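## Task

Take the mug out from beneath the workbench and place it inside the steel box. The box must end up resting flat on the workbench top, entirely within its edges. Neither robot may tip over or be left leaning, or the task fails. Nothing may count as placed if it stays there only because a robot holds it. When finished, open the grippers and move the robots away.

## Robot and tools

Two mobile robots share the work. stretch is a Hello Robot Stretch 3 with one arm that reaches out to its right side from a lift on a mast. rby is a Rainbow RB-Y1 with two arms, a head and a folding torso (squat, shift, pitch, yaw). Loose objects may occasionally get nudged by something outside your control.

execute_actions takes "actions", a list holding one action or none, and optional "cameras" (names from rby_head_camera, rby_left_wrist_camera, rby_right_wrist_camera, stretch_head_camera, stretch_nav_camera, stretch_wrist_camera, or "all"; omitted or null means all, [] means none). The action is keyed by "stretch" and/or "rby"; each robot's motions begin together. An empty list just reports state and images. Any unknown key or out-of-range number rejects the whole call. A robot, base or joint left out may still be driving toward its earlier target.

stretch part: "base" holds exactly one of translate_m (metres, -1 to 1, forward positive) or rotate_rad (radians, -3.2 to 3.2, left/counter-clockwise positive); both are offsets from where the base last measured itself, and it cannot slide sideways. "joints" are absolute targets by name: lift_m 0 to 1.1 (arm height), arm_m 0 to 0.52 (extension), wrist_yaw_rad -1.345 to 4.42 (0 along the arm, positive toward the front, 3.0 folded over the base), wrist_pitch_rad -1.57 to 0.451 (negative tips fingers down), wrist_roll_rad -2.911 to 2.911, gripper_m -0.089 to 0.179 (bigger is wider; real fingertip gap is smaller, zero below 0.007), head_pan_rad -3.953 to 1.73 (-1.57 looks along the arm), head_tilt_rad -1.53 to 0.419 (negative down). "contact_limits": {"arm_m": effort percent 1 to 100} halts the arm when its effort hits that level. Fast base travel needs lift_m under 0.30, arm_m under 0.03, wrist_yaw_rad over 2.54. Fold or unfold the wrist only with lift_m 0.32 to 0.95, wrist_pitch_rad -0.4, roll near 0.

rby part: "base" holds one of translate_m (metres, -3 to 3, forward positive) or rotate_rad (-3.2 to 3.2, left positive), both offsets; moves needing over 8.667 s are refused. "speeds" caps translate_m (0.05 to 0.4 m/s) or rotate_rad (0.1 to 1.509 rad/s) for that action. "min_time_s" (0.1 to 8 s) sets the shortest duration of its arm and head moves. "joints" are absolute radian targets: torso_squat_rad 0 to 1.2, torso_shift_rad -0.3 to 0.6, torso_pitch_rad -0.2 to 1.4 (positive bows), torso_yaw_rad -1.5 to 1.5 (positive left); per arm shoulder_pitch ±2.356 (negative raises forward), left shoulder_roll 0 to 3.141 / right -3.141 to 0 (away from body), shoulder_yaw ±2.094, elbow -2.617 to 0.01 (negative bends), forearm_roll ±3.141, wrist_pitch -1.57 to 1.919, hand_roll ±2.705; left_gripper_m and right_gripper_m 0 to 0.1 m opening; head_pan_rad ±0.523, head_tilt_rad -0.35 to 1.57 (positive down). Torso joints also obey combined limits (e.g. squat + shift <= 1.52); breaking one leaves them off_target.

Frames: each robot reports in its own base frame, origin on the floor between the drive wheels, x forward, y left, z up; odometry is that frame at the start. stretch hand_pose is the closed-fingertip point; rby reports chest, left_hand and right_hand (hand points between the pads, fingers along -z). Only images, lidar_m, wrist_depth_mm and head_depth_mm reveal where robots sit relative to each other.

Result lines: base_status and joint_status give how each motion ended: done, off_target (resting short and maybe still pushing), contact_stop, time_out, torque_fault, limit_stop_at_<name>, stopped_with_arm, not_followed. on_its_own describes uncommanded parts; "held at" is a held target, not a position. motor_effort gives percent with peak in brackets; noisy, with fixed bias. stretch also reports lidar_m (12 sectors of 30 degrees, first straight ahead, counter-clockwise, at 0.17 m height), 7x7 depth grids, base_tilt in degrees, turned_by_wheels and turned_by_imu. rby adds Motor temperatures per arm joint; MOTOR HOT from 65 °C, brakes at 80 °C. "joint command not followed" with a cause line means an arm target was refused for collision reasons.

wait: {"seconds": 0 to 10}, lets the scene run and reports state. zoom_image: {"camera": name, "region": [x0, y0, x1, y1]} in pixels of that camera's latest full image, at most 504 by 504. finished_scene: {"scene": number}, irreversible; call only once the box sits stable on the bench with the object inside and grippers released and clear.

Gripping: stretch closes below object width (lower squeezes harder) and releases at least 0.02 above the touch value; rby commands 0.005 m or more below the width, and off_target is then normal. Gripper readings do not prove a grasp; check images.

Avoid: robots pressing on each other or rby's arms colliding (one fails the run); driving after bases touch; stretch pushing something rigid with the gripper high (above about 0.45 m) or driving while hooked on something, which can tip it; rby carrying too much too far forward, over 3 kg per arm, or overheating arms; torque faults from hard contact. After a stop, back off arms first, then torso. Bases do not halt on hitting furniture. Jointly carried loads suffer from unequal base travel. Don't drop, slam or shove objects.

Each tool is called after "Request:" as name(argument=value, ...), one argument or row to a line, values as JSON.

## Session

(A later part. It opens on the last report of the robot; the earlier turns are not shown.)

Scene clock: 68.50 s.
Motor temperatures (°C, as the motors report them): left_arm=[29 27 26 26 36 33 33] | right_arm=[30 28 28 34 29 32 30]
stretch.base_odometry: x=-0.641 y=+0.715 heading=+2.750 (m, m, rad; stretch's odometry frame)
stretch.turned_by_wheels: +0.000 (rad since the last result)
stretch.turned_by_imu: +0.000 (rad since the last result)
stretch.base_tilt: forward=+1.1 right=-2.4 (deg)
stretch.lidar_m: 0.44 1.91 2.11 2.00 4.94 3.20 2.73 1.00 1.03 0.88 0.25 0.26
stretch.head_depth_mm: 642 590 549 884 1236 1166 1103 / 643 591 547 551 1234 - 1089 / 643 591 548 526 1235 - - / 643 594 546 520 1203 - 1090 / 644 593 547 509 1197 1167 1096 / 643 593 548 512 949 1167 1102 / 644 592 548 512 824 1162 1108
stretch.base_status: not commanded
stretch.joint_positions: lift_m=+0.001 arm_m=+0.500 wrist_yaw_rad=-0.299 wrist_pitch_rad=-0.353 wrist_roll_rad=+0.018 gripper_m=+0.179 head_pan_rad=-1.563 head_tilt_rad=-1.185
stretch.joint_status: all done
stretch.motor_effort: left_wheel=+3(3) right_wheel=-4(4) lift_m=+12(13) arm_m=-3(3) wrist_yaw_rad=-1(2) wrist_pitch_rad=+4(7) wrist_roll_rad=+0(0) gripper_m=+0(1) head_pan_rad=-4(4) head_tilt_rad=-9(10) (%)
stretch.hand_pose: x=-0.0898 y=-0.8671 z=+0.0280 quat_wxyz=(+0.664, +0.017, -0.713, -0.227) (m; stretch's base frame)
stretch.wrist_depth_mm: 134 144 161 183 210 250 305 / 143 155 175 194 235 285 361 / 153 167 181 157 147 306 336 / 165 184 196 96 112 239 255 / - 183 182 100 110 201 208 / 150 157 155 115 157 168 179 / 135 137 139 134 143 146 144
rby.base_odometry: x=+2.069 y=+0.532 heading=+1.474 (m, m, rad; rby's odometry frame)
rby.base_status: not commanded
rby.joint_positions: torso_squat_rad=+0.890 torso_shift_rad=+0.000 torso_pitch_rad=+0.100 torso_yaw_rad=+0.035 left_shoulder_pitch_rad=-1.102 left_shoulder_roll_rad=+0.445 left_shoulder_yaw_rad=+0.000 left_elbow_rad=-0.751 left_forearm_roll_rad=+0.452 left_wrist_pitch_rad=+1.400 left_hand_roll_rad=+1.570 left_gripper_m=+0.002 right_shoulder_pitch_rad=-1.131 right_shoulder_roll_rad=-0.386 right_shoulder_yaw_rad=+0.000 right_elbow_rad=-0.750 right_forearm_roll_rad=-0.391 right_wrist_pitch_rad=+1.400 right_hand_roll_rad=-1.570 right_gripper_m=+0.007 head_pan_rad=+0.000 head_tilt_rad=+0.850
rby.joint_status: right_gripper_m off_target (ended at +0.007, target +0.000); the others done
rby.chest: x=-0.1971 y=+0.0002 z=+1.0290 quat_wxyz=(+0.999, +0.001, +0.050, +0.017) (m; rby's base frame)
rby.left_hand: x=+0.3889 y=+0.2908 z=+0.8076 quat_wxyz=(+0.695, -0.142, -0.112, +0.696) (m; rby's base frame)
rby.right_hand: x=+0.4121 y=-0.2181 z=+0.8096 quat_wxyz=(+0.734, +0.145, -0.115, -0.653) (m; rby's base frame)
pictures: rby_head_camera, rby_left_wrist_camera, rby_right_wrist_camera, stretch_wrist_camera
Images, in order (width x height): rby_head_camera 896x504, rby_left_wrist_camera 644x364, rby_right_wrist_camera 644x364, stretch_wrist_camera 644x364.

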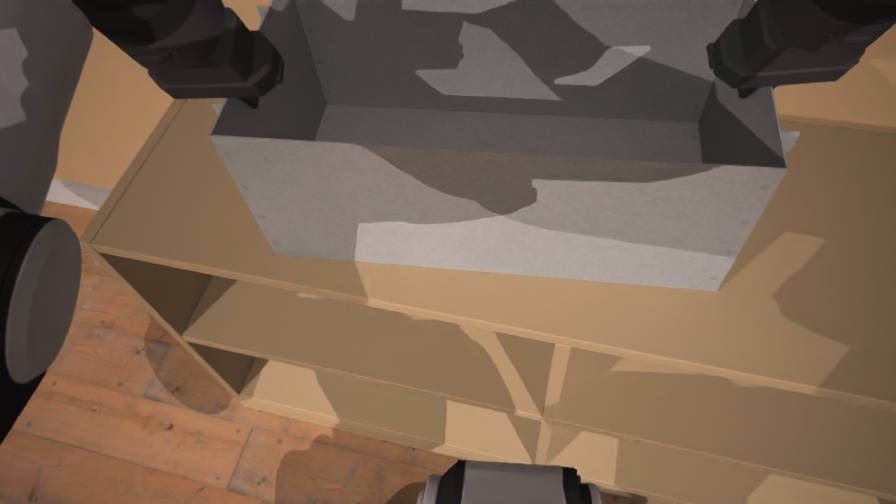

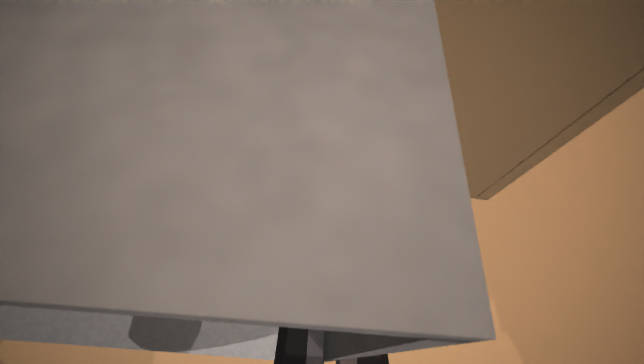

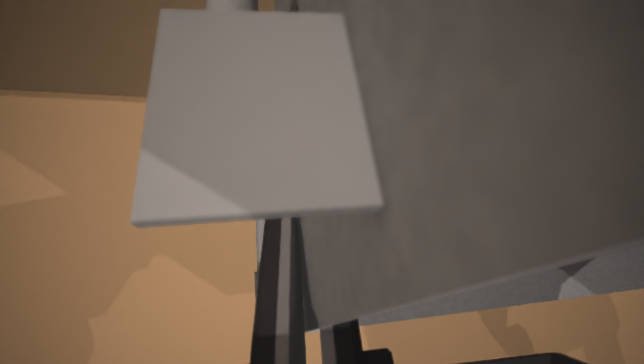

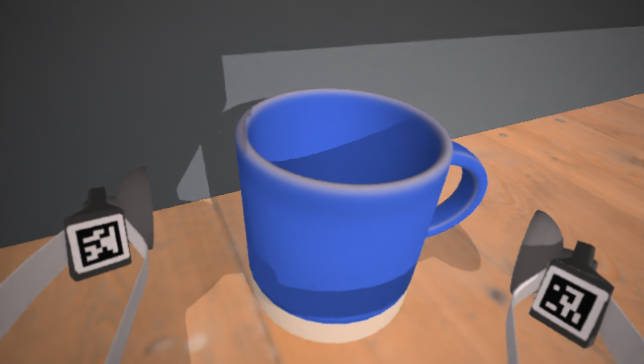

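Request:
execute_actions(
  actions=[
    {"stretch":{"joints":{"gripper_m":0.04}},"rby":{"joints":{"left_gripper_m":0.06,"right_gripper_m":0.06,"torso_squat_rad":0.85}}},
  ],
  cameras=["stretch_wrist_camera"],
)

Scene clock: 71.67 s.
Motor temperatures (°C, as the motors report them): left_arm=[29 27 26 26 37 33 33] | right_arm=[30 28 28 34 29 32 30]
stretch.base_odometry: x=-0.641 y=+0.715 heading=+2.750 (m, m, rad; stretch's odometry frame)
stretch.turned_by_wheels: +0.000 (rad since the last result)
stretch.turned_by_imu: +0.000 (rad since the last result)
stretch.base_tilt: forward=+1.0 right=-2.5 (deg)
stretch.lidar_m: 0.44 1.91 2.11 2.00 4.93 3.21 2.73 1.01 1.03 0.88 0.25 0.26
stretch.head_depth_mm: 643 591 547 884 1245 1165 1102 / 643 593 549 552 1240 - 1093 / 642 593 548 525 1239 - - / 644 591 550 518 1201 - 1090 / 644 591 547 509 1195 1172 1101 / 643 593 548 512 955 1169 1100 / 642 592 547 510 821 1166 1103
stretch.base_status: not commanded
stretch.joint_positions: lift_m=+0.001 arm_m=+0.500 wrist_yaw_rad=-0.300 wrist_pitch_rad=-0.358 wrist_roll_rad=+0.018 gripper_m=+0.041 head_pan_rad=-1.563 head_tilt_rad=-1.185
stretch.joint_status: all done
stretch.motor_effort: left_wheel=+4(3) right_wheel=-5(5) lift_m=+12(12) arm_m=-3(3) wrist_yaw_rad=-1(1) wrist_pitch_rad=+5(5) wrist_roll_rad=+1(1) gripper_m=-16(90) head_pan_rad=-4(4) head_tilt_rad=-10(10) (%)
stretch.hand_pose: x=-0.0899 y=-0.8665 z=+0.0269 quat_wxyz=(+0.663, +0.019, -0.713, -0.229) (m; stretch's base frame)
stretch.wrist_depth_mm: 134 144 162 183 212 250 306 / 143 155 175 189 237 286 361 / 154 168 178 161 150 301 326 / 166 184 125 96 104 245 252 / 174 184 118 105 111 200 203 / 153 157 153 121 144 169 171 / 137 136 138 136 142 144 148
rby.base_odometry: x=+2.069 y=+0.532 heading=+1.474 (m, m, rad; rby's odometry frame)
rby.base_status: not commanded
rby.joint_positions: torso_squat_rad=+0.850 torso_shift_rad=+0.000 torso_pitch_rad=+0.100 torso_yaw_rad=+0.035 left_shoulder_pitch_rad=-1.100 left_shoulder_roll_rad=+0.450 left_shoulder_yaw_rad=+0.000 left_elbow_rad=-0.750 left_forearm_roll_rad=+0.450 left_wrist_pitch_rad=+1.400 left_hand_roll_rad=+1.570 left_gripper_m=+0.060 right_shoulder_pitch_rad=-1.130 right_shoulder_roll_rad=-0.390 right_shoulder_yaw_rad=+0.000 right_elbow_rad=-0.750 right_forearm_roll_rad=-0.390 right_wrist_pitch_rad=+1.400 right_hand_roll_rad=-1.570 right_gripper_m=+0.060 head_pan_rad=+0.000 head_tilt_rad=+0.850
rby.joint_status: all done
rby.chest: x=-0.1971 y=+0.0003 z=+1.0504 quat_wxyz=(+0.999, +0.001, +0.050, +0.017) (m; rby's base frame)
rby.left_hand: x=+0.3885 y=+0.2948 z=+0.8289 quat_wxyz=(+0.693, -0.140, -0.114, +0.698) (m; rby's base frame)
rby.right_hand: x=+0.4121 y=-0.2209 z=+0.8307 quat_wxyz=(+0.733, +0.144, -0.117, -0.655) (m; rby's base frame)
pictures: stretch_wrist_camera
Images, in order (width x height): stretch_wrist_camera 644x364.

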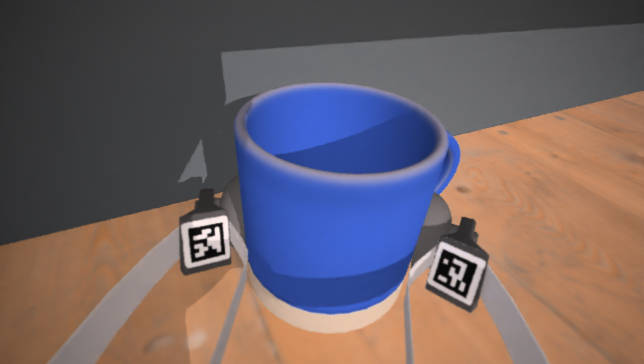

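Request:
execute_actions(
  actions=[
    {"stretch":{"joints":{"gripper_m":0.0,"lift_m":0.07}},"rby":{"base":{"translate_m":0.035},"joints":{"left_wrist_pitch_rad":1.25,"right_wrist_pitch_rad":1.25,"right_hand_roll_rad":-1.66,"left_shoulder_roll_rad":0.44,"right_shoulder_roll_rad":-0.385}}},
  ],
  cameras=["stretch_wrist_camera","rby_left_wrist_camera","rby_right_wrist_camera","rby_head_camera"],
)

Scene clock: 74.00 s.
Motor temperatures (°C, as the motors report them): left_arm=[29 27 26 26 37 33 33] | right_arm=[30 28 28 34 29 32 30]
stretch.base_odometry: x=-0.641 y=+0.715 heading=+2.750 (m, m, rad; stretch's odometry frame)
stretch.turned_by_wheels: +0.000 (rad since the last result)
stretch.turned_by_imu: +0.000 (rad since the last result)
stretch.base_tilt: forward=+1.1 right=-2.4 (deg)
stretch.lidar_m: 0.44 1.91 2.12 2.03 4.94 3.19 2.73 1.00 1.03 0.88 0.25 0.26
stretch.head_depth_mm: 640 591 547 882 1231 1168 1098 / 644 594 549 551 1247 - 1088 / 643 593 546 526 1240 - - / 644 591 547 518 1201 - 1093 / 644 592 548 510 1194 1162 1101 / 640 590 549 510 950 1164 1099 / 642 592 548 510 823 1174 1100
stretch.base_status: not commanded
stretch.joint_positions: lift_m=+0.069 arm_m=+0.500 wrist_yaw_rad=-0.300 wrist_pitch_rad=-0.379 wrist_roll_rad=+0.018 gripper_m=+0.005 head_pan_rad=-1.563 head_tilt_rad=-1.185
stretch.joint_status: gripper_m off_target (ended at +0.005, target +0.000); the others done
stretch.motor_effort: left_wheel=+4(4) right_wheel=-5(5) lift_m=+31(34) arm_m=-3(3) wrist_yaw_rad=+0(1) wrist_pitch_rad=+11(12) wrist_roll_rad=+0(0) gripper_m=-27(97) head_pan_rad=-4(3) head_tilt_rad=-10(11) (%)
stretch.hand_pose: x=-0.0892 y=-0.8641 z=+0.0909 quat_wxyz=(+0.661, +0.026, -0.712, -0.236) (m; stretch's base frame)
stretch.wrist_depth_mm: 134 145 162 185 212 250 308 / 143 157 177 191 240 289 368 / 155 171 180 160 149 339 431 / 168 186 158 95 103 347 362 / 184 202 119 104 111 290 296 / 201 219 222 120 139 247 249 / 201 200 203 196 207 211 216
rby.base_odometry: x=+2.072 y=+0.567 heading=+1.474 (m, m, rad; rby's odometry frame)
rby.base_status: done
rby.joint_positions: torso_squat_rad=+0.850 torso_shift_rad=+0.000 torso_pitch_rad=+0.100 torso_yaw_rad=+0.035 left_shoulder_pitch_rad=-1.100 left_shoulder_roll_rad=+0.440 left_shoulder_yaw_rad=+0.000 left_elbow_rad=-0.750 left_forearm_roll_rad=+0.450 left_wrist_pitch_rad=+1.250 left_hand_roll_rad=+1.570 left_gripper_m=+0.060 right_shoulder_pitch_rad=-1.130 right_shoulder_roll_rad=-0.385 right_shoulder_yaw_rad=+0.000 right_elbow_rad=-0.750 right_forearm_roll_rad=-0.390 right_wrist_pitch_rad=+1.250 right_hand_roll_rad=-1.660 right_gripper_m=+0.060 head_pan_rad=+0.000 head_tilt_rad=+0.850
rby.joint_status: all done
rby.chest: x=-0.1971 y=+0.0002 z=+1.0504 quat_wxyz=(+0.999, +0.001, +0.050, +0.017) (m; rby's base frame)
rby.left_hand: x=+0.4196 y=+0.2892 z=+0.8415 quat_wxyz=(+0.683, -0.193, -0.163, +0.685) (m; rby's base frame)
rby.right_hand: x=+0.4427 y=-0.2145 z=+0.8448 quat_wxyz=(+0.692, +0.206, -0.155, -0.675) (m; rby's base frame)
pictures: rby_head_camera, rby_left_wrist_camera, rby_right_wrist_camera, stretch_wrist_camera
Images, in order (width x height): rby_head_camera 896x504, rby_left_wrist_camera 644x364, rby_right_wrist_camera 644x364, stretch_wrist_camera 644x364.

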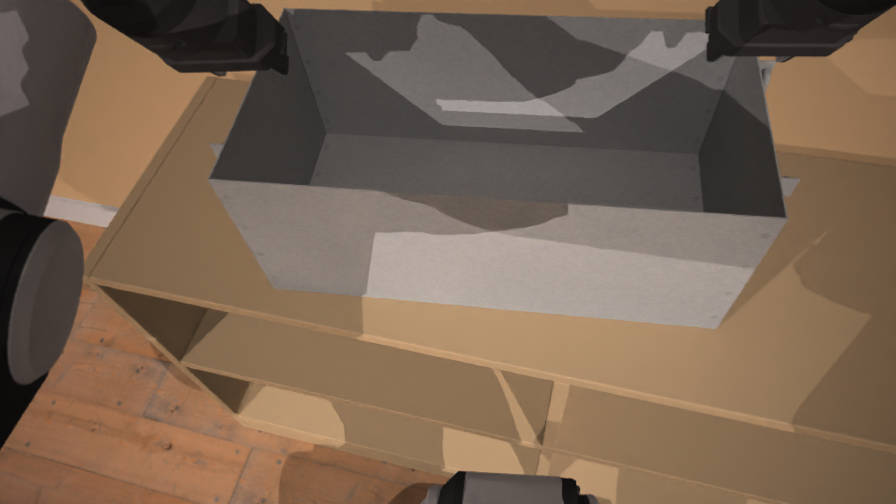

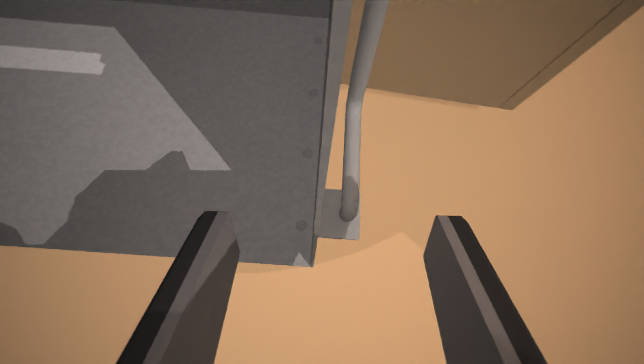

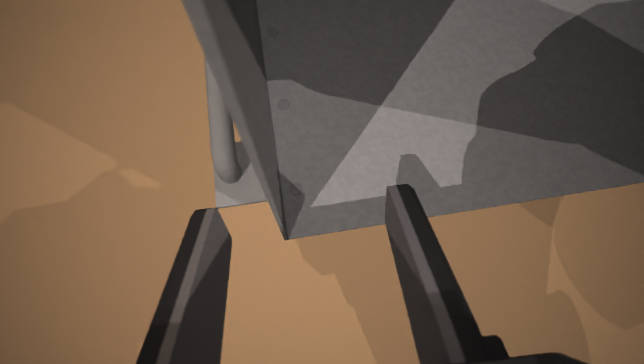

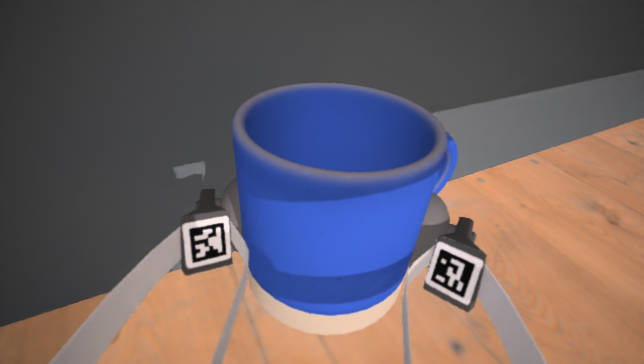

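Request:
execute_actions(
  actions=[
    {"stretch":{"joints":{"arm_m":0.25,"lift_m":0.1}},"rby":{"base":{"translate_m":-0.02},"joints":{"left_wrist_pitch_rad":1.31,"right_wrist_pitch_rad":1.38,"right_hand_roll_rad":-1.6,"right_shoulder_roll_rad":-0.405,"right_shoulder_pitch_rad":-1.11,"torso_squat_rad":0.89}}},
  ],
  cameras=["stretch_wrist_camera","rby_left_wrist_camera","rby_right_wrist_camera","rby_head_camera"],
)

Scene clock: 81.20 s.
Motor temperatures (°C, as the motors report them): left_arm=[29 27 26 26 37 33 33] | right_arm=[30 28 28 34 29 32 30]
stretch.base_odometry: x=-0.641 y=+0.715 heading=+2.750 (m, m, rad; stretch's odometry frame)
stretch.turned_by_wheels: +0.000 (rad since the last result)
stretch.turned_by_imu: -0.001 (rad since the last result)
stretch.base_tilt: forward=+1.0 right=-2.3 (deg)
stretch.lidar_m: 0.44 1.91 2.11 2.01 4.95 3.22 2.74 1.00 1.04 0.58 0.25 0.26
stretch.head_depth_mm: 642 593 548 884 1239 1168 1098 / 643 593 548 552 1237 - 1079 / 647 592 547 526 1240 - - / 643 594 548 521 1200 - 1094 / 641 594 547 510 1195 1165 1104 / 644 592 548 509 955 1175 1100 / 642 592 549 510 819 1172 1103
stretch.base_status: not commanded
stretch.joint_positions: lift_m=+0.099 arm_m=+0.250 wrist_yaw_rad=-0.300 wrist_pitch_rad=-0.380 wrist_roll_rad=+0.018 gripper_m=+0.027 head_pan_rad=-1.563 head_tilt_rad=-1.185
stretch.joint_status: all done
stretch.on_its_own: gripper_m is held at +0.026, not at your +0.000, by its stall guard, which is not easing now
stretch.motor_effort: left_wheel=+4(3) right_wheel=-5(5) lift_m=+31(28) arm_m=-3(2) wrist_yaw_rad=-1(0) wrist_pitch_rad=+11(11) wrist_roll_rad=+0(0) gripper_m=-20(20) head_pan_rad=-3(4) head_tilt_rad=-9(10) (%)
stretch.hand_pose: x=-0.0891 y=-0.6141 z=+0.1208 quat_wxyz=(+0.661, +0.026, -0.712, -0.236) (m; stretch's base frame)
stretch.wrist_depth_mm: 315 346 384 439 501 598 645 / 338 370 422 456 560 656 664 / 363 406 427 161 150 523 534 / 360 367 123 95 103 407 414 / 301 306 119 105 112 334 341 / 259 265 260 121 141 284 288 / 231 230 234 226 240 243 247
rby.base_odometry: x=+2.070 y=+0.547 heading=+1.474 (m, m, rad; rby's odometry frame)
rby.base_status: done
rby.joint_positions: torso_squat_rad=+0.890 torso_shift_rad=+0.000 torso_pitch_rad=+0.100 torso_yaw_rad=+0.035 left_shoulder_pitch_rad=-1.100 left_shoulder_roll_rad=+0.440 left_shoulder_yaw_rad=+0.000 left_elbow_rad=-0.750 left_forearm_roll_rad=+0.450 left_wrist_pitch_rad=+1.310 left_hand_roll_rad=+1.570 left_gripper_m=+0.060 right_shoulder_pitch_rad=-1.110 right_shoulder_roll_rad=-0.405 right_shoulder_yaw_rad=+0.000 right_elbow_rad=-0.750 right_forearm_roll_rad=-0.390 right_wrist_pitch_rad=+1.380 right_hand_roll_rad=-1.600 right_gripper_m=+0.060 head_pan_rad=+0.000 head_tilt_rad=+0.850
rby.joint_status: all done
rby.chest: x=-0.1972 y=+0.0002 z=+1.0290 quat_wxyz=(+0.999, +0.001, +0.050, +0.017) (m; rby's base frame)
rby.left_hand: x=+0.4072 y=+0.2889 z=+0.8138 quat_wxyz=(+0.689, -0.172, -0.142, +0.690) (m; rby's base frame)
rby.right_hand: x=+0.4120 y=-0.2344 z=+0.8030 quat_wxyz=(+0.717, +0.144, -0.120, -0.672) (m; rby's base frame)
pictures: rby_head_camera, rby_left_wrist_camera, rby_right_wrist_camera, stretch_wrist_camera
Images, in order (width x height): rby_head_camera 896x504, rby_left_wrist_camera 644x364, rby_right_wrist_camera 644x364, stretch_wrist_camera 644x364.

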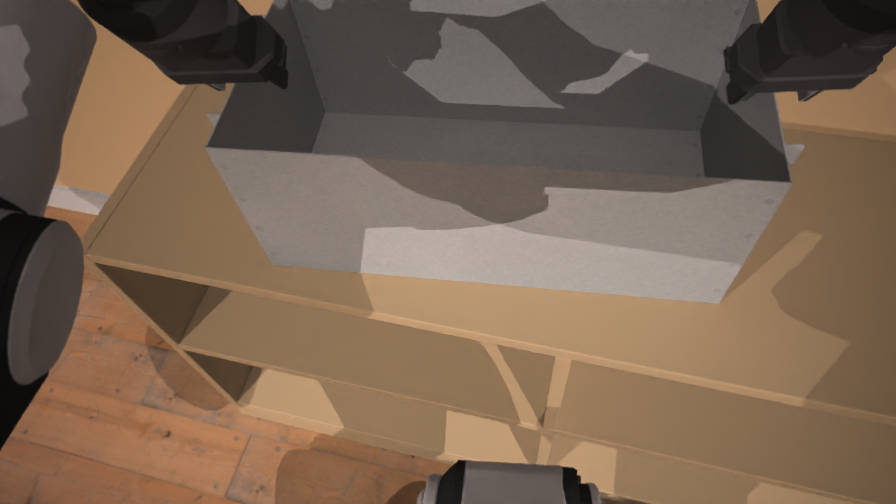

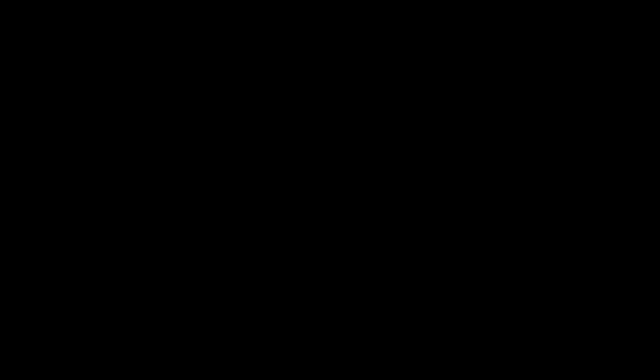

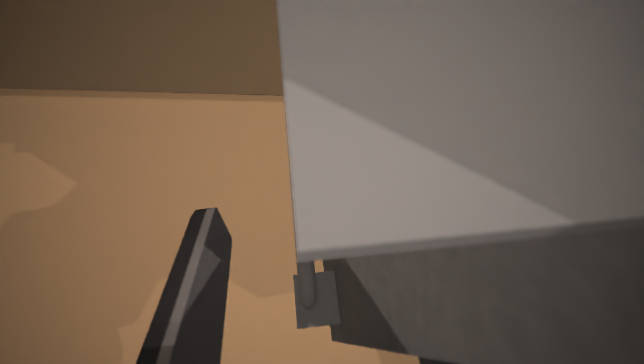

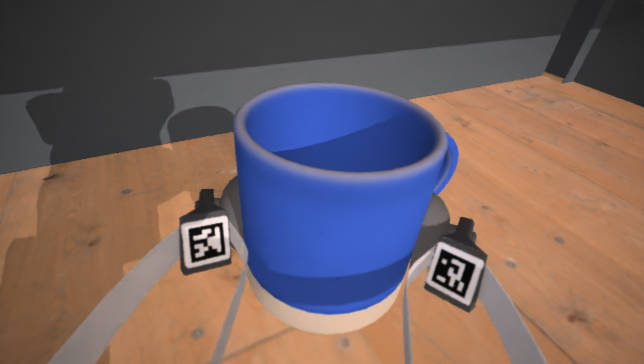

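Request:
execute_actions(
  actions=[
    {"stretch":{"joints":{"arm_m":0.0,"gripper_m":0.01,"wrist_yaw_rad":0.0,"lift_m":0.12}},"rby":{"joints":{"left_gripper_m":0.0,"right_gripper_m":0.0}}},
  ],
  cameras=["stretch_wrist_camera","stretch_head_camera","rby_right_wrist_camera"],
)

Request:
execute_actions(
  actions=[
    {"stretch":{"base":{"translate_m":-0.5}},"rby":{"joints":{"torso_squat_rad":0.7}}},
  ],
  cameras=["stretch_wrist_camera","stretch_nav_camera","rby_head_camera","rby_right_wrist_camera"],
)

Scene clock: 86.00 s.
Motor temperatures (°C, as the motors report them): left_arm=[29 28 26 26 37 33 33] | right_arm=[30 29 28 34 29 32 30]
stretch.base_odometry: x=-0.641 y=+0.715 heading=+2.750 (m, m, rad; stretch's odometry frame)
stretch.turned_by_wheels: +0.000 (rad since the last result)
stretch.turned_by_imu: -0.001 (rad since the last result)
stretch.base_tilt: forward=+0.9 right=-2.4 (deg)
stretch.lidar_m: 0.44 1.91 2.11 2.01 4.93 3.20 2.72 1.00 1.03 0.33 0.26 0.26
stretch.head_depth_mm: 643 591 548 886 1250 1161 1104 / 641 589 549 551 1236 - 1087 / 643 593 548 527 1239 - - / 645 593 549 519 1021 - 1093 / 643 591 549 510 1193 1175 1100 / 642 593 549 512 955 1171 1097 / 645 594 549 511 825 1162 1103
stretch.base_status: not commanded
stretch.joint_positions: lift_m=+0.119 arm_m=+0.000 wrist_yaw_rad=-0.001 wrist_pitch_rad=-0.380 wrist_roll_rad=+0.018 gripper_m=+0.021 head_pan_rad=-1.563 head_tilt_rad=-1.185
stretch.joint_status: gripper_m off_target (ended at +0.021, target +0.010); the others done
stretch.on_its_own: gripper_m is held at +0.023, not at your +0.010, by its stall guard, which is still easing
stretch.motor_effort: left_wheel=+4(4) right_wheel=-5(5) lift_m=+31(31) arm_m=-3(3) wrist_yaw_rad=+1(3) wrist_pitch_rad=+11(11) wrist_roll_rad=+1(0) gripper_m=-2(79) head_pan_rad=-4(4) head_tilt_rad=-10(10) (%)
stretch.hand_pose: x=-0.0217 y=-0.3743 z=+0.1408 quat_wxyz=(+0.688, +0.132, -0.700, -0.135) (m; stretch's base frame)
stretch.wrist_depth_mm: 342 542 576 606 640 669 704 / 335 554 621 642 691 723 757 / 332 480 458 161 150 574 590 / 325 398 123 95 103 446 457 / 310 334 119 105 111 367 369 / 280 290 280 121 140 311 312 / 252 251 255 248 263 267 273
rby.base_odometry: x=+2.070 y=+0.547 heading=+1.474 (m, m, rad; rby's odometry frame)
rby.base_status: not commanded
rby.joint_positions: torso_squat_rad=+0.890 torso_shift_rad=+0.000 torso_pitch_rad=+0.100 torso_yaw_rad=+0.035 left_shoulder_pitch_rad=-1.102 left_shoulder_roll_rad=+0.432 left_shoulder_yaw_rad=+0.000 left_elbow_rad=-0.752 left_forearm_roll_rad=+0.453 left_wrist_pitch_rad=+1.311 left_hand_roll_rad=+1.570 left_gripper_m=+0.003 right_shoulder_pitch_rad=-1.112 right_shoulder_roll_rad=-0.396 right_shoulder_yaw_rad=+0.000 right_elbow_rad=-0.751 right_forearm_roll_rad=-0.393 right_wrist_pitch_rad=+1.380 right_hand_roll_rad=-1.600 right_gripper_m=+0.006 head_pan_rad=+0.000 head_tilt_rad=+0.850
rby.joint_status: right_gripper_m off_target (ended at +0.006, target +0.000); the others done
rby.chest: x=-0.1972 y=+0.0003 z=+1.0290 quat_wxyz=(+0.999, +0.001, +0.050, +0.018) (m; rby's base frame)
rby.left_hand: x=+0.4076 y=+0.2829 z=+0.8138 quat_wxyz=(+0.691, -0.175, -0.139, +0.688) (m; rby's base frame)
rby.right_hand: x=+0.4121 y=-0.2275 z=+0.8031 quat_wxyz=(+0.719, +0.147, -0.118, -0.669) (m; rby's base frame)
pictures: rby_right_wrist_camera, stretch_head_camera (sideways: a quarter turn clockwise sets it upright), stretch_wrist_camera
Images, in order (width x height): rby_right_wrist_camera 644x364, stretch_head_camera 896x504, stretch_wrist_camera 644x364.

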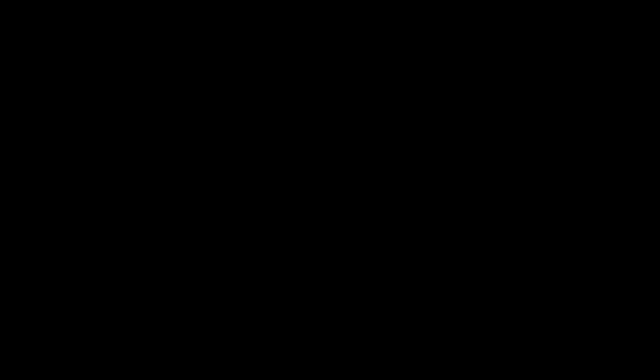

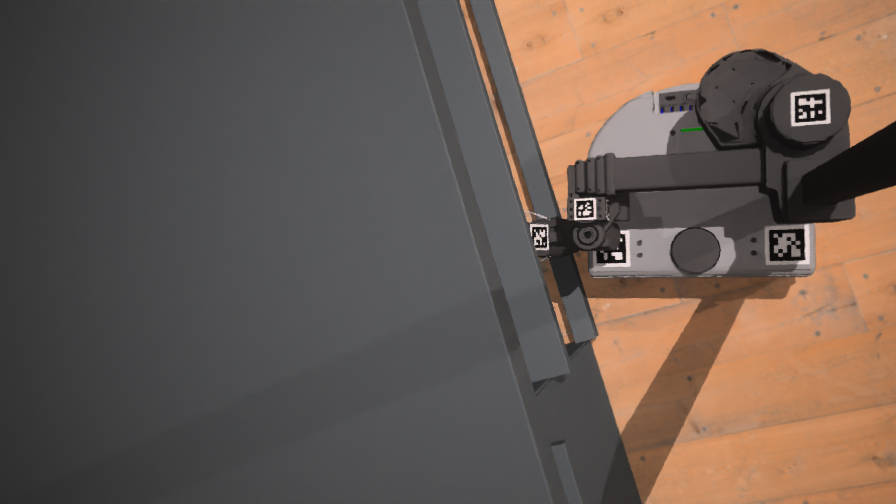

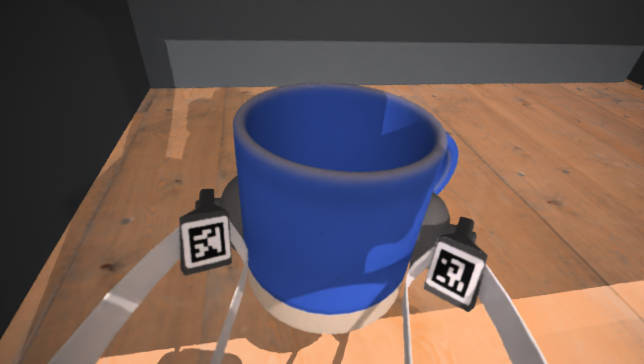

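Scene clock: 92.10 s.
Motor temperatures (°C, as the motors report them): left_arm=[29 29 26 26 38 33 33] | right_arm=[30 30 28 34 30 32 30]
stretch.base_odometry: x=-0.178 y=+0.524 heading=+2.750 (m, m, rad; stretch's odometry frame)
stretch.turned_by_wheels: +0.000 (rad since the last result)
stretch.turned_by_imu: +0.001 (rad since the last result)
stretch.base_tilt: forward=+1.1 right=-2.5 (deg)
stretch.lidar_m: 0.72 2.39 2.13 2.34 4.68 2.64 2.24 2.25 0.60 0.33 1.02 0.70
stretch.head_depth_mm: 642 590 939 1303 1251 1167 1103 / 642 593 931 1296 1239 - 1080 / 644 591 595 1290 1264 - - / 644 593 567 1130 1250 - 1091 / 644 593 561 917 1245 1169 1098 / 643 594 555 905 1237 1158 1102 / 643 592 551 883 1232 1161 1104
stretch.base_status: done
stretch.joint_positions: lift_m=+0.119 arm_m=+0.000 wrist_yaw_rad=-0.001 wrist_pitch_rad=-0.380 wrist_roll_rad=+0.018 gripper_m=+0.027 head_pan_rad=-1.563 head_tilt_rad=-1.185
stretch.joint_status: not commanded
stretch.on_its_own: gripper_m is held at +0.026, not at your +0.010, by its stall guard, which is not easing now
stretch.motor_effort: left_wheel=+3(6) right_wheel=-4(11) lift_m=+31(30) arm_m=-3(3) wrist_yaw_rad=+0(0) wrist_pitch_rad=+11(11) wrist_roll_rad=+0(0) gripper_m=-20(20) head_pan_rad=-3(3) head_tilt_rad=-10(11) (%)
stretch.hand_pose: x=-0.0217 y=-0.3743 z=+0.1408 quat_wxyz=(+0.688, +0.132, -0.700, -0.135) (m; stretch's base frame)
stretch.wrist_depth_mm: 657 680 713 734 762 594 431 / 632 658 691 729 750 607 435 / 481 492 468 160 150 546 438 / 393 400 123 95 103 437 428 / 329 337 118 105 112 363 373 / 283 289 226 121 140 255 263 / 204 202 212 224 248 257 269
rby.base_odometry: x=+2.070 y=+0.547 heading=+1.474 (m, m, rad; rby's odometry frame)
rby.base_status: not commanded
rby.joint_positions: torso_squat_rad=+0.700 torso_shift_rad=+0.001 torso_pitch_rad=+0.102 torso_yaw_rad=+0.035 left_shoulder_pitch_rad=-1.099 left_shoulder_roll_rad=+0.430 left_shoulder_yaw_rad=-0.001 left_elbow_rad=-0.749 left_forearm_roll_rad=+0.453 left_wrist_pitch_rad=+1.311 left_hand_roll_rad=+1.570 left_gripper_m=+0.003 right_shoulder_pitch_rad=-1.109 right_shoulder_roll_rad=-0.396 right_shoulder_yaw_rad=+0.001 right_elbow_rad=-0.750 right_forearm_roll_rad=-0.392 right_wrist_pitch_rad=+1.380 right_hand_roll_rad=-1.600 right_gripper_m=+0.006 head_pan_rad=+0.000 head_tilt_rad=+0.850
rby.joint_status: all done
rby.chest: x=-0.1960 y=+0.0004 z=+1.1238 quat_wxyz=(+0.999, +0.001, +0.051, +0.017) (m; rby's base frame)
rby.left_hand: x=+0.4068 y=+0.2821 z=+0.9040 quat_wxyz=(+0.691, -0.173, -0.136, +0.688) (m; rby's base frame)
rby.right_hand: x=+0.4115 y=-0.2282 z=+0.8942 quat_wxyz=(+0.719, +0.144, -0.115, -0.670) (m; rby's base frame)
pictures: rby_head_camera, rby_right_wrist_camera, stretch_nav_camera (sideways: a quarter turn counterclockwise sets it upright), stretch_wrist_camera
Images, in order (width x height): rby_head_camera 896x504, rby_right_wrist_camera 644x364, stretch_nav_camera 672x504, stretch_wrist_camera 644x364.

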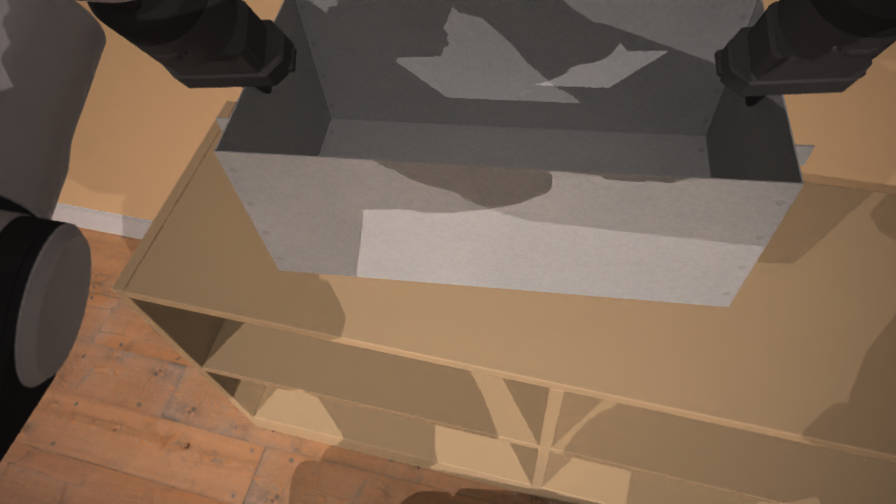

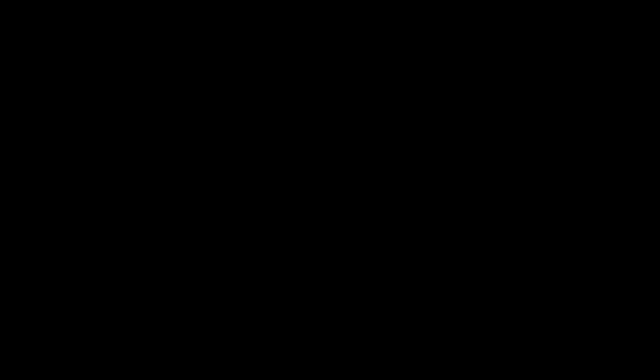

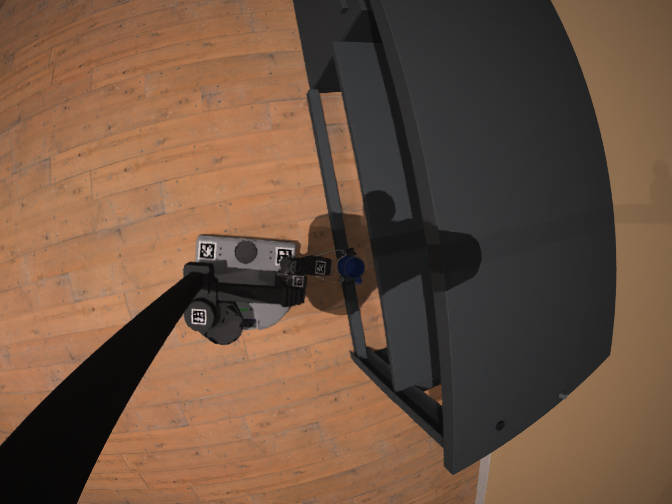

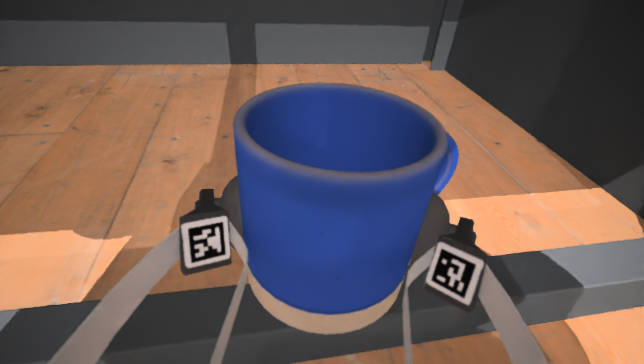

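Request:
execute_actions(
  actions=[
    {"stretch":{"base":{"rotate_rad":1.89},"joints":{"head_tilt_rad":-0.7}},"rby":{"base":{"translate_m":-0.55},"joints":{"torso_squat_rad":0.5,"torso_yaw_rad":0}}},
  ],
  cameras=["stretch_wrist_camera","stretch_nav_camera","rby_head_camera"],
)

Request:
execute_actions(
  actions=[
    {"stretch":{"base":{"translate_m":0.33},"joints":{"lift_m":0.5}},"rby":{"base":{"rotate_rad":-1.96},"speeds":{"rotate_rad":0.8},"joints":{"head_tilt_rad":0.35}}},
  ],
  cameras=["stretch_wrist_camera","stretch_nav_camera","rby_head_camera"],
)

Scene clock: 97.30 s.
Motor temperatures (°C, as the motors report them): left_arm=[29 29 26 26 39 33 33] | right_arm=[30 30 28 34 31 32 30]
stretch.base_odometry: x=-0.178 y=+0.524 heading=-1.643 (m, m, rad; stretch's odometry frame)
stretch.turned_by_wheels: +1.890 (rad since the last result)
stretch.turned_by_imu: +1.871 (rad since the last result)
stretch.base_tilt: forward=+1.1 right=-2.4 (deg)
stretch.lidar_m: 4.79 3.08 2.29 2.24 0.70 0.80 1.02 0.80 0.70 0.33 2.40 1.77
stretch.head_depth_mm: 2002 2165 1156 1206 1206 1211 1118 / 2015 2260 2295 1728 1519 1300 1135 / 2032 2327 2316 1836 1527 1309 1112 / 2033 2299 2363 1847 1520 1306 1118 / 2032 2317 2340 1838 1540 1312 1143 / 2050 2309 2307 1867 1520 1311 1142 / 2043 2289 2344 1844 1536 1311 1143
stretch.base_status: done
stretch.joint_positions: lift_m=+0.119 arm_m=+0.000 wrist_yaw_rad=-0.001 wrist_pitch_rad=-0.380 wrist_roll_rad=+0.018 gripper_m=+0.027 head_pan_rad=-1.563 head_tilt_rad=-0.705
stretch.joint_status: all done
stretch.on_its_own: gripper_m is held at +0.026, not at your +0.010, by its stall guard, which is not easing now
stretch.motor_effort: left_wheel=-4(9) right_wheel=+5(10) lift_m=+31(30) arm_m=-3(3) wrist_yaw_rad=+0(0) wrist_pitch_rad=+11(11) wrist_roll_rad=+1(0) gripper_m=-20(19) head_pan_rad=-4(4) head_tilt_rad=+3(42) (%)
stretch.hand_pose: x=-0.0217 y=-0.3743 z=+0.1408 quat_wxyz=(+0.688, +0.132, -0.700, -0.135) (m; stretch's base frame)
stretch.wrist_depth_mm: 940 977 - - - 850 509 / 637 663 694 723 761 715 504 / 494 496 464 160 149 562 479 / 392 404 123 96 103 444 438 / 328 336 119 105 112 364 372 / 284 289 281 121 141 312 309 / 252 252 255 248 262 265 271
rby.base_odometry: x=+2.017 y=+0.000 heading=+1.473 (m, m, rad; rby's odometry frame)
rby.base_status: done
rby.joint_positions: torso_squat_rad=+0.500 torso_shift_rad=+0.001 torso_pitch_rad=+0.102 torso_yaw_rad=+0.000 left_shoulder_pitch_rad=-1.099 left_shoulder_roll_rad=+0.430 left_shoulder_yaw_rad=-0.001 left_elbow_rad=-0.749 left_forearm_roll_rad=+0.453 left_wrist_pitch_rad=+1.311 left_hand_roll_rad=+1.570 left_gripper_m=+0.003 right_shoulder_pitch_rad=-1.109 right_shoulder_roll_rad=-0.396 right_shoulder_yaw_rad=+0.001 right_elbow_rad=-0.749 right_forearm_roll_rad=-0.392 right_wrist_pitch_rad=+1.380 right_hand_roll_rad=-1.600 right_gripper_m=+0.006 head_pan_rad=+0.000 head_tilt_rad=+0.850
rby.joint_status: all done
rby.chest: x=-0.1960 y=+0.0004 z=+1.2027 quat_wxyz=(+0.999, +0.000, +0.051, +0.000) (m; rby's base frame)
rby.left_hand: x=+0.4162 y=+0.2602 z=+0.9819 quat_wxyz=(+0.703, -0.176, -0.132, +0.676) (m; rby's base frame)
rby.right_hand: x=+0.4032 y=-0.2501 z=+0.9739 quat_wxyz=(+0.708, +0.141, -0.119, -0.682) (m; rby's base frame)
pictures: rby_head_camera, stretch_nav_camera (sideways: a quarter turn counterclockwise sets it upright), stretch_wrist_camera
Images, in order (width x height): rby_head_camera 896x504, stretch_nav_camera 672x504, stretch_wrist_camera 644x364.

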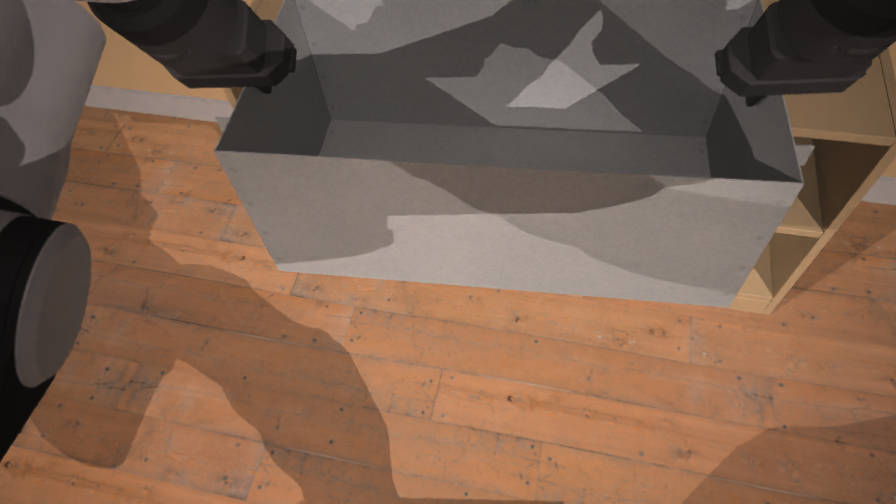

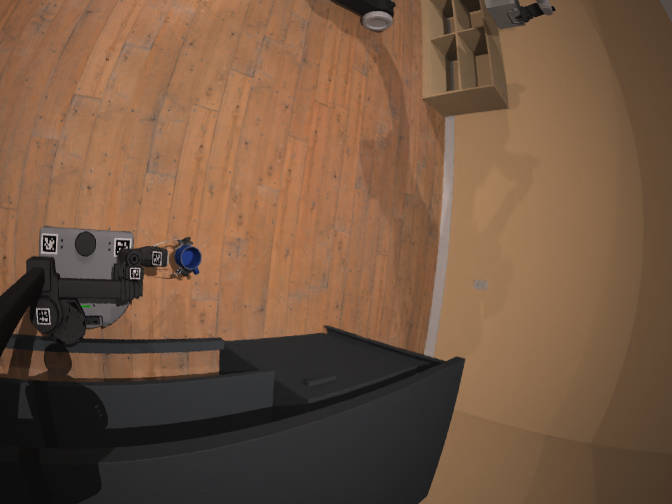

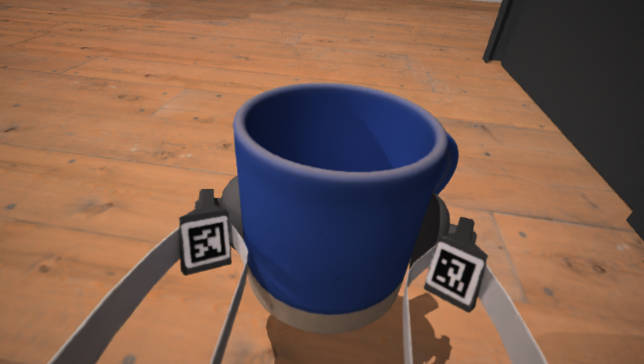

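Scene clock: 101.70 s.
Motor temperatures (°C, as the motors report them): left_arm=[29 30 26 26 39 33 33] | right_arm=[30 31 28 34 31 32 30]
stretch.base_odometry: x=-0.202 y=+0.195 heading=-1.644 (m, m, rad; stretch's odometry frame)
stretch.turned_by_wheels: +0.000 (rad since the last result)
stretch.turned_by_imu: -0.001 (rad since the last result)
stretch.base_tilt: forward=+1.1 right=-2.4 (deg)
stretch.lidar_m: 4.46 3.08 2.29 2.23 1.93 0.82 1.35 0.92 1.03 2.40 1.96 1.80
stretch.head_depth_mm: 2026 2284 2310 1823 1522 1299 1132 / 2046 2302 2296 1846 1518 1298 1149 / 2036 2287 2343 1842 1526 1308 1169 / 2075 2326 2328 1837 1531 1258 1139 / 2028 2328 2332 1854 1525 1305 1146 / 2058 2326 2331 1858 1539 1314 1147 / 2054 2318 2341 1876 1541 1315 1147
stretch.base_status: done
stretch.joint_positions: lift_m=+0.499 arm_m=+0.000 wrist_yaw_rad=-0.001 wrist_pitch_rad=-0.380 wrist_roll_rad=+0.018 gripper_m=+0.027 head_pan_rad=-1.563 head_tilt_rad=-0.705
stretch.joint_status: all done
stretch.on_its_own: gripper_m is held at +0.026, not at your +0.010, by its stall guard, which is not easing now
stretch.motor_effort: left_wheel=-4(6) right_wheel=+4(12) lift_m=+31(34) arm_m=-3(3) wrist_yaw_rad=+0(0) wrist_pitch_rad=+11(11) wrist_roll_rad=+0(1) gripper_m=-19(19) head_pan_rad=-4(4) head_tilt_rad=+3(4) (%)
stretch.hand_pose: x=-0.0217 y=-0.3743 z=+0.5207 quat_wxyz=(+0.688, +0.132, -0.700, -0.135) (m; stretch's base frame)
stretch.wrist_depth_mm: - - - - - - - / - - - - - - - / - - - 160 150 - 943 / 994 - 123 96 103 - 917 / 807 844 118 104 111 911 873 / 703 707 698 121 141 794 780 / 617 626 643 615 663 670 689
rby.base_odometry: x=+2.017 y=+0.000 heading=-0.486 (m, m, rad; rby's odometry frame)
rby.base_status: done
rby.joint_positions: torso_squat_rad=+0.500 torso_shift_rad=+0.001 torso_pitch_rad=+0.102 torso_yaw_rad=+0.000 left_shoulder_pitch_rad=-1.099 left_shoulder_roll_rad=+0.430 left_shoulder_yaw_rad=-0.001 left_elbow_rad=-0.749 left_forearm_roll_rad=+0.453 left_wrist_pitch_rad=+1.311 left_hand_roll_rad=+1.570 left_gripper_m=+0.003 right_shoulder_pitch_rad=-1.109 right_shoulder_roll_rad=-0.396 right_shoulder_yaw_rad=+0.001 right_elbow_rad=-0.749 right_forearm_roll_rad=-0.392 right_wrist_pitch_rad=+1.380 right_hand_roll_rad=-1.600 right_gripper_m=+0.006 head_pan_rad=+0.000 head_tilt_rad=+0.350
rby.joint_status: all done
rby.chest: x=-0.1960 y=+0.0004 z=+1.2027 quat_wxyz=(+0.999, +0.000, +0.051, +0.000) (m; rby's base frame)
rby.left_hand: x=+0.4162 y=+0.2601 z=+0.9819 quat_wxyz=(+0.703, -0.176, -0.132, +0.676) (m; rby's base frame)
rby.right_hand: x=+0.4032 y=-0.2501 z=+0.9739 quat_wxyz=(+0.708, +0.141, -0.119, -0.682) (m; rby's base frame)
pictures: rby_head_camera, stretch_nav_camera (sideways: a quarter turn counterclockwise sets it upright), stretch_wrist_camera
Images, in order (width x height): rby_head_camera 896x504, stretch_nav_camera 672x504, stretch_wrist_camera 644x364.

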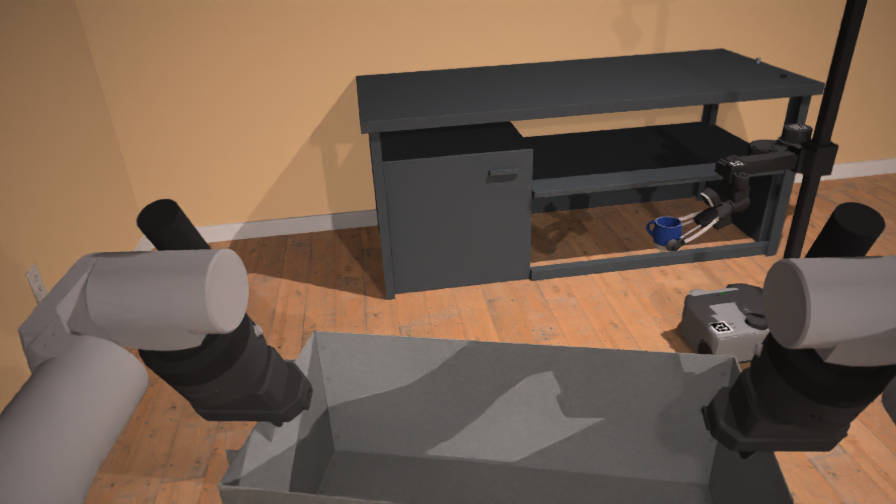

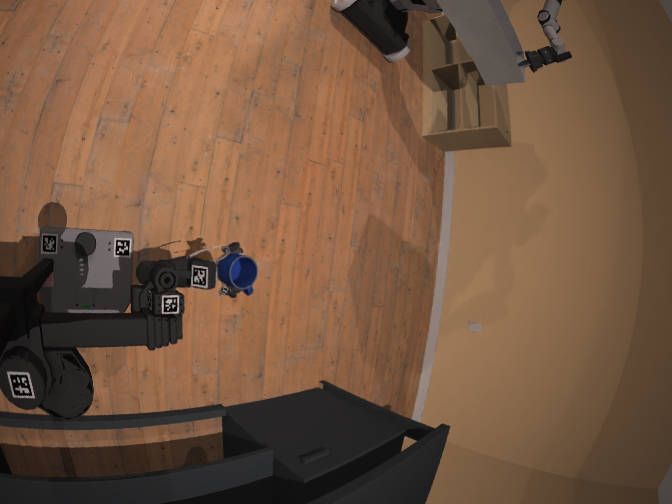

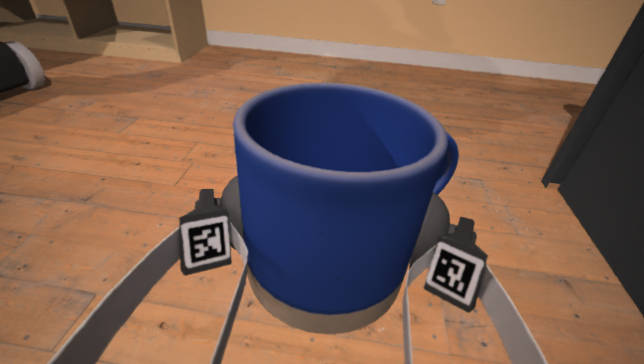

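Request:
execute_actions(
  actions=[
    {"stretch":{"joints":{"lift_m":1.0,"wrist_pitch_rad":-1.3,"head_tilt_rad":-0.5,"head_pan_rad":-1.2}},"rby":{"base":{"translate_m":1.85},"joints":{"torso_squat_rad":0.8,"head_tilt_rad":0.5,"head_pan_rad":-0.5}}},
  ],
  cameras=["stretch_wrist_camera","stretch_nav_camera","rby_head_camera"],
)

Scene clock: 112.67 s.
Motor temperatures (°C, as the motors report them): left_arm=[29 31 26 26 40 34 33] | right_arm=[30 32 28 34 32 32 30]
stretch.base_odometry: x=-0.202 y=+0.195 heading=-1.644 (m, m, rad; stretch's odometry frame)
stretch.turned_by_wheels: +0.000 (rad since the last result)
stretch.turned_by_imu: -0.001 (rad since the last result)
stretch.base_tilt: forward=+1.0 right=-2.4 (deg)
stretch.lidar_m: 4.45 3.07 2.29 2.22 1.93 0.31 0.31 0.35 0.59 0.65 0.82 3.00
stretch.head_depth_mm: 1925 709 765 890 1809 1158 1053 / 2004 2173 2389 2171 1827 1182 1126 / 2065 2242 2482 2375 1833 1253 1219 / 2157 2338 2514 2384 1831 1477 1240 / 2203 2426 2450 2412 1830 1498 1248 / 2319 2571 2616 2408 1852 1489 1247 / 2450 2626 2810 2414 1847 1490 1249
stretch.base_status: not commanded
stretch.joint_positions: lift_m=+0.999 arm_m=+0.000 wrist_yaw_rad=-0.001 wrist_pitch_rad=-1.301 wrist_roll_rad=+0.018 gripper_m=+0.027 head_pan_rad=-1.207 head_tilt_rad=-0.507
stretch.joint_status: all done
stretch.on_its_own: gripper_m is held at +0.026, not at your +0.010, by its stall guard, which is not easing now
stretch.motor_effort: left_wheel=-4(4) right_wheel=+4(4) lift_m=+31(34) arm_m=-3(3) wrist_yaw_rad=+0(1) wrist_pitch_rad=+1(11) wrist_roll_rad=+0(1) gripper_m=-19(20) head_pan_rad=+4(36) head_tilt_rad=+4(28) (%)
stretch.hand_pose: x=-0.0217 y=-0.1902 z=+0.8847 quat_wxyz=(+0.557, +0.424, -0.567, -0.433) (m; stretch's base frame)
stretch.wrist_depth_mm: - - - - 896 - 964 / - - - - - - 983 / - - - 161 150 - - / - - 124 95 102 - - / - - 120 105 112 - - / - - - 121 136 906 - / - - - - - 999 -
rby.base_odometry: x=+3.653 y=-0.864 heading=-0.486 (m, m, rad; rby's odometry frame)
rby.base_status: done
rby.joint_positions: torso_squat_rad=+0.800 torso_shift_rad=+0.000 torso_pitch_rad=+0.100 torso_yaw_rad=+0.000 left_shoulder_pitch_rad=-1.100 left_shoulder_roll_rad=+0.440 left_shoulder_yaw_rad=+0.000 left_elbow_rad=-0.750 left_forearm_roll_rad=+0.450 left_wrist_pitch_rad=+1.310 left_hand_roll_rad=+1.570 left_gripper_m=+0.000 right_shoulder_pitch_rad=-1.110 right_shoulder_roll_rad=-0.405 right_shoulder_yaw_rad=+0.000 right_elbow_rad=-0.750 right_forearm_roll_rad=-0.390 right_wrist_pitch_rad=+1.380 right_hand_roll_rad=-1.600 right_gripper_m=+0.000 head_pan_rad=-0.500 head_tilt_rad=+0.500
rby.joint_status: all done
rby.on_its_own: right_gripper_m moved -0.006 to your old target +0.000
rby.chest: x=-0.1969 y=+0.0002 z=+1.0761 quat_wxyz=(+0.999, +0.000, +0.050, +0.000) (m; rby's base frame)
rby.left_hand: x=+0.4170 y=+0.2669 z=+0.8596 quat_wxyz=(+0.700, -0.176, -0.138, +0.678) (m; rby's base frame)
rby.right_hand: x=+0.4036 y=-0.2561 z=+0.8507 quat_wxyz=(+0.705, +0.140, -0.124, -0.684) (m; rby's base frame)
pictures: rby_head_camera, stretch_nav_camera (sideways: a quarter turn counterclockwise sets it upright), stretch_wrist_camera
Images, in order (width x height): rby_head_camera 896x504, stretch_nav_camera 672x504, stretch_wrist_camera 644x364.

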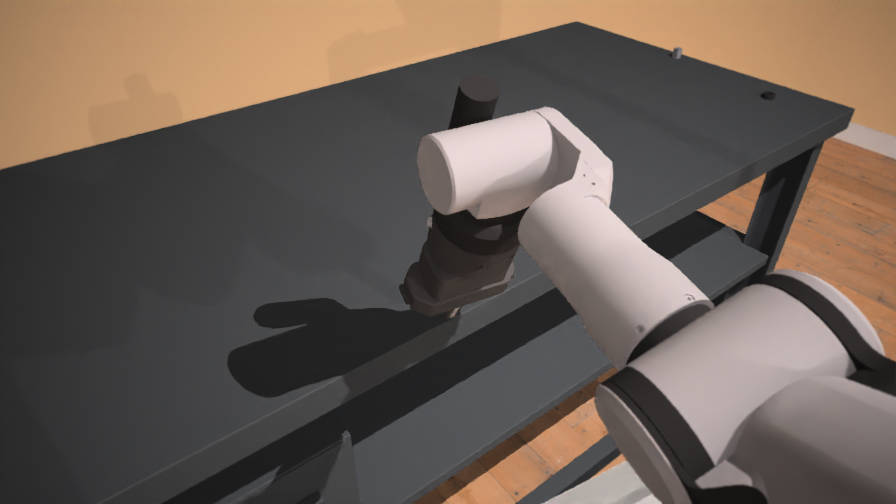

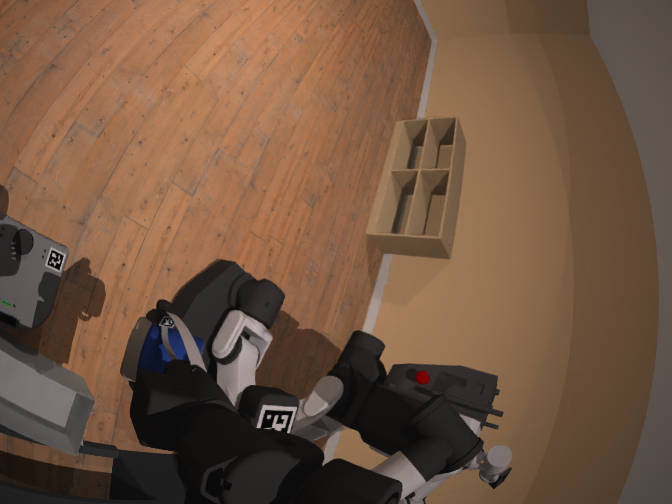

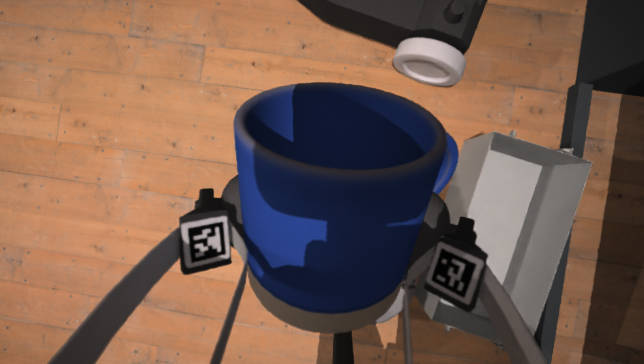

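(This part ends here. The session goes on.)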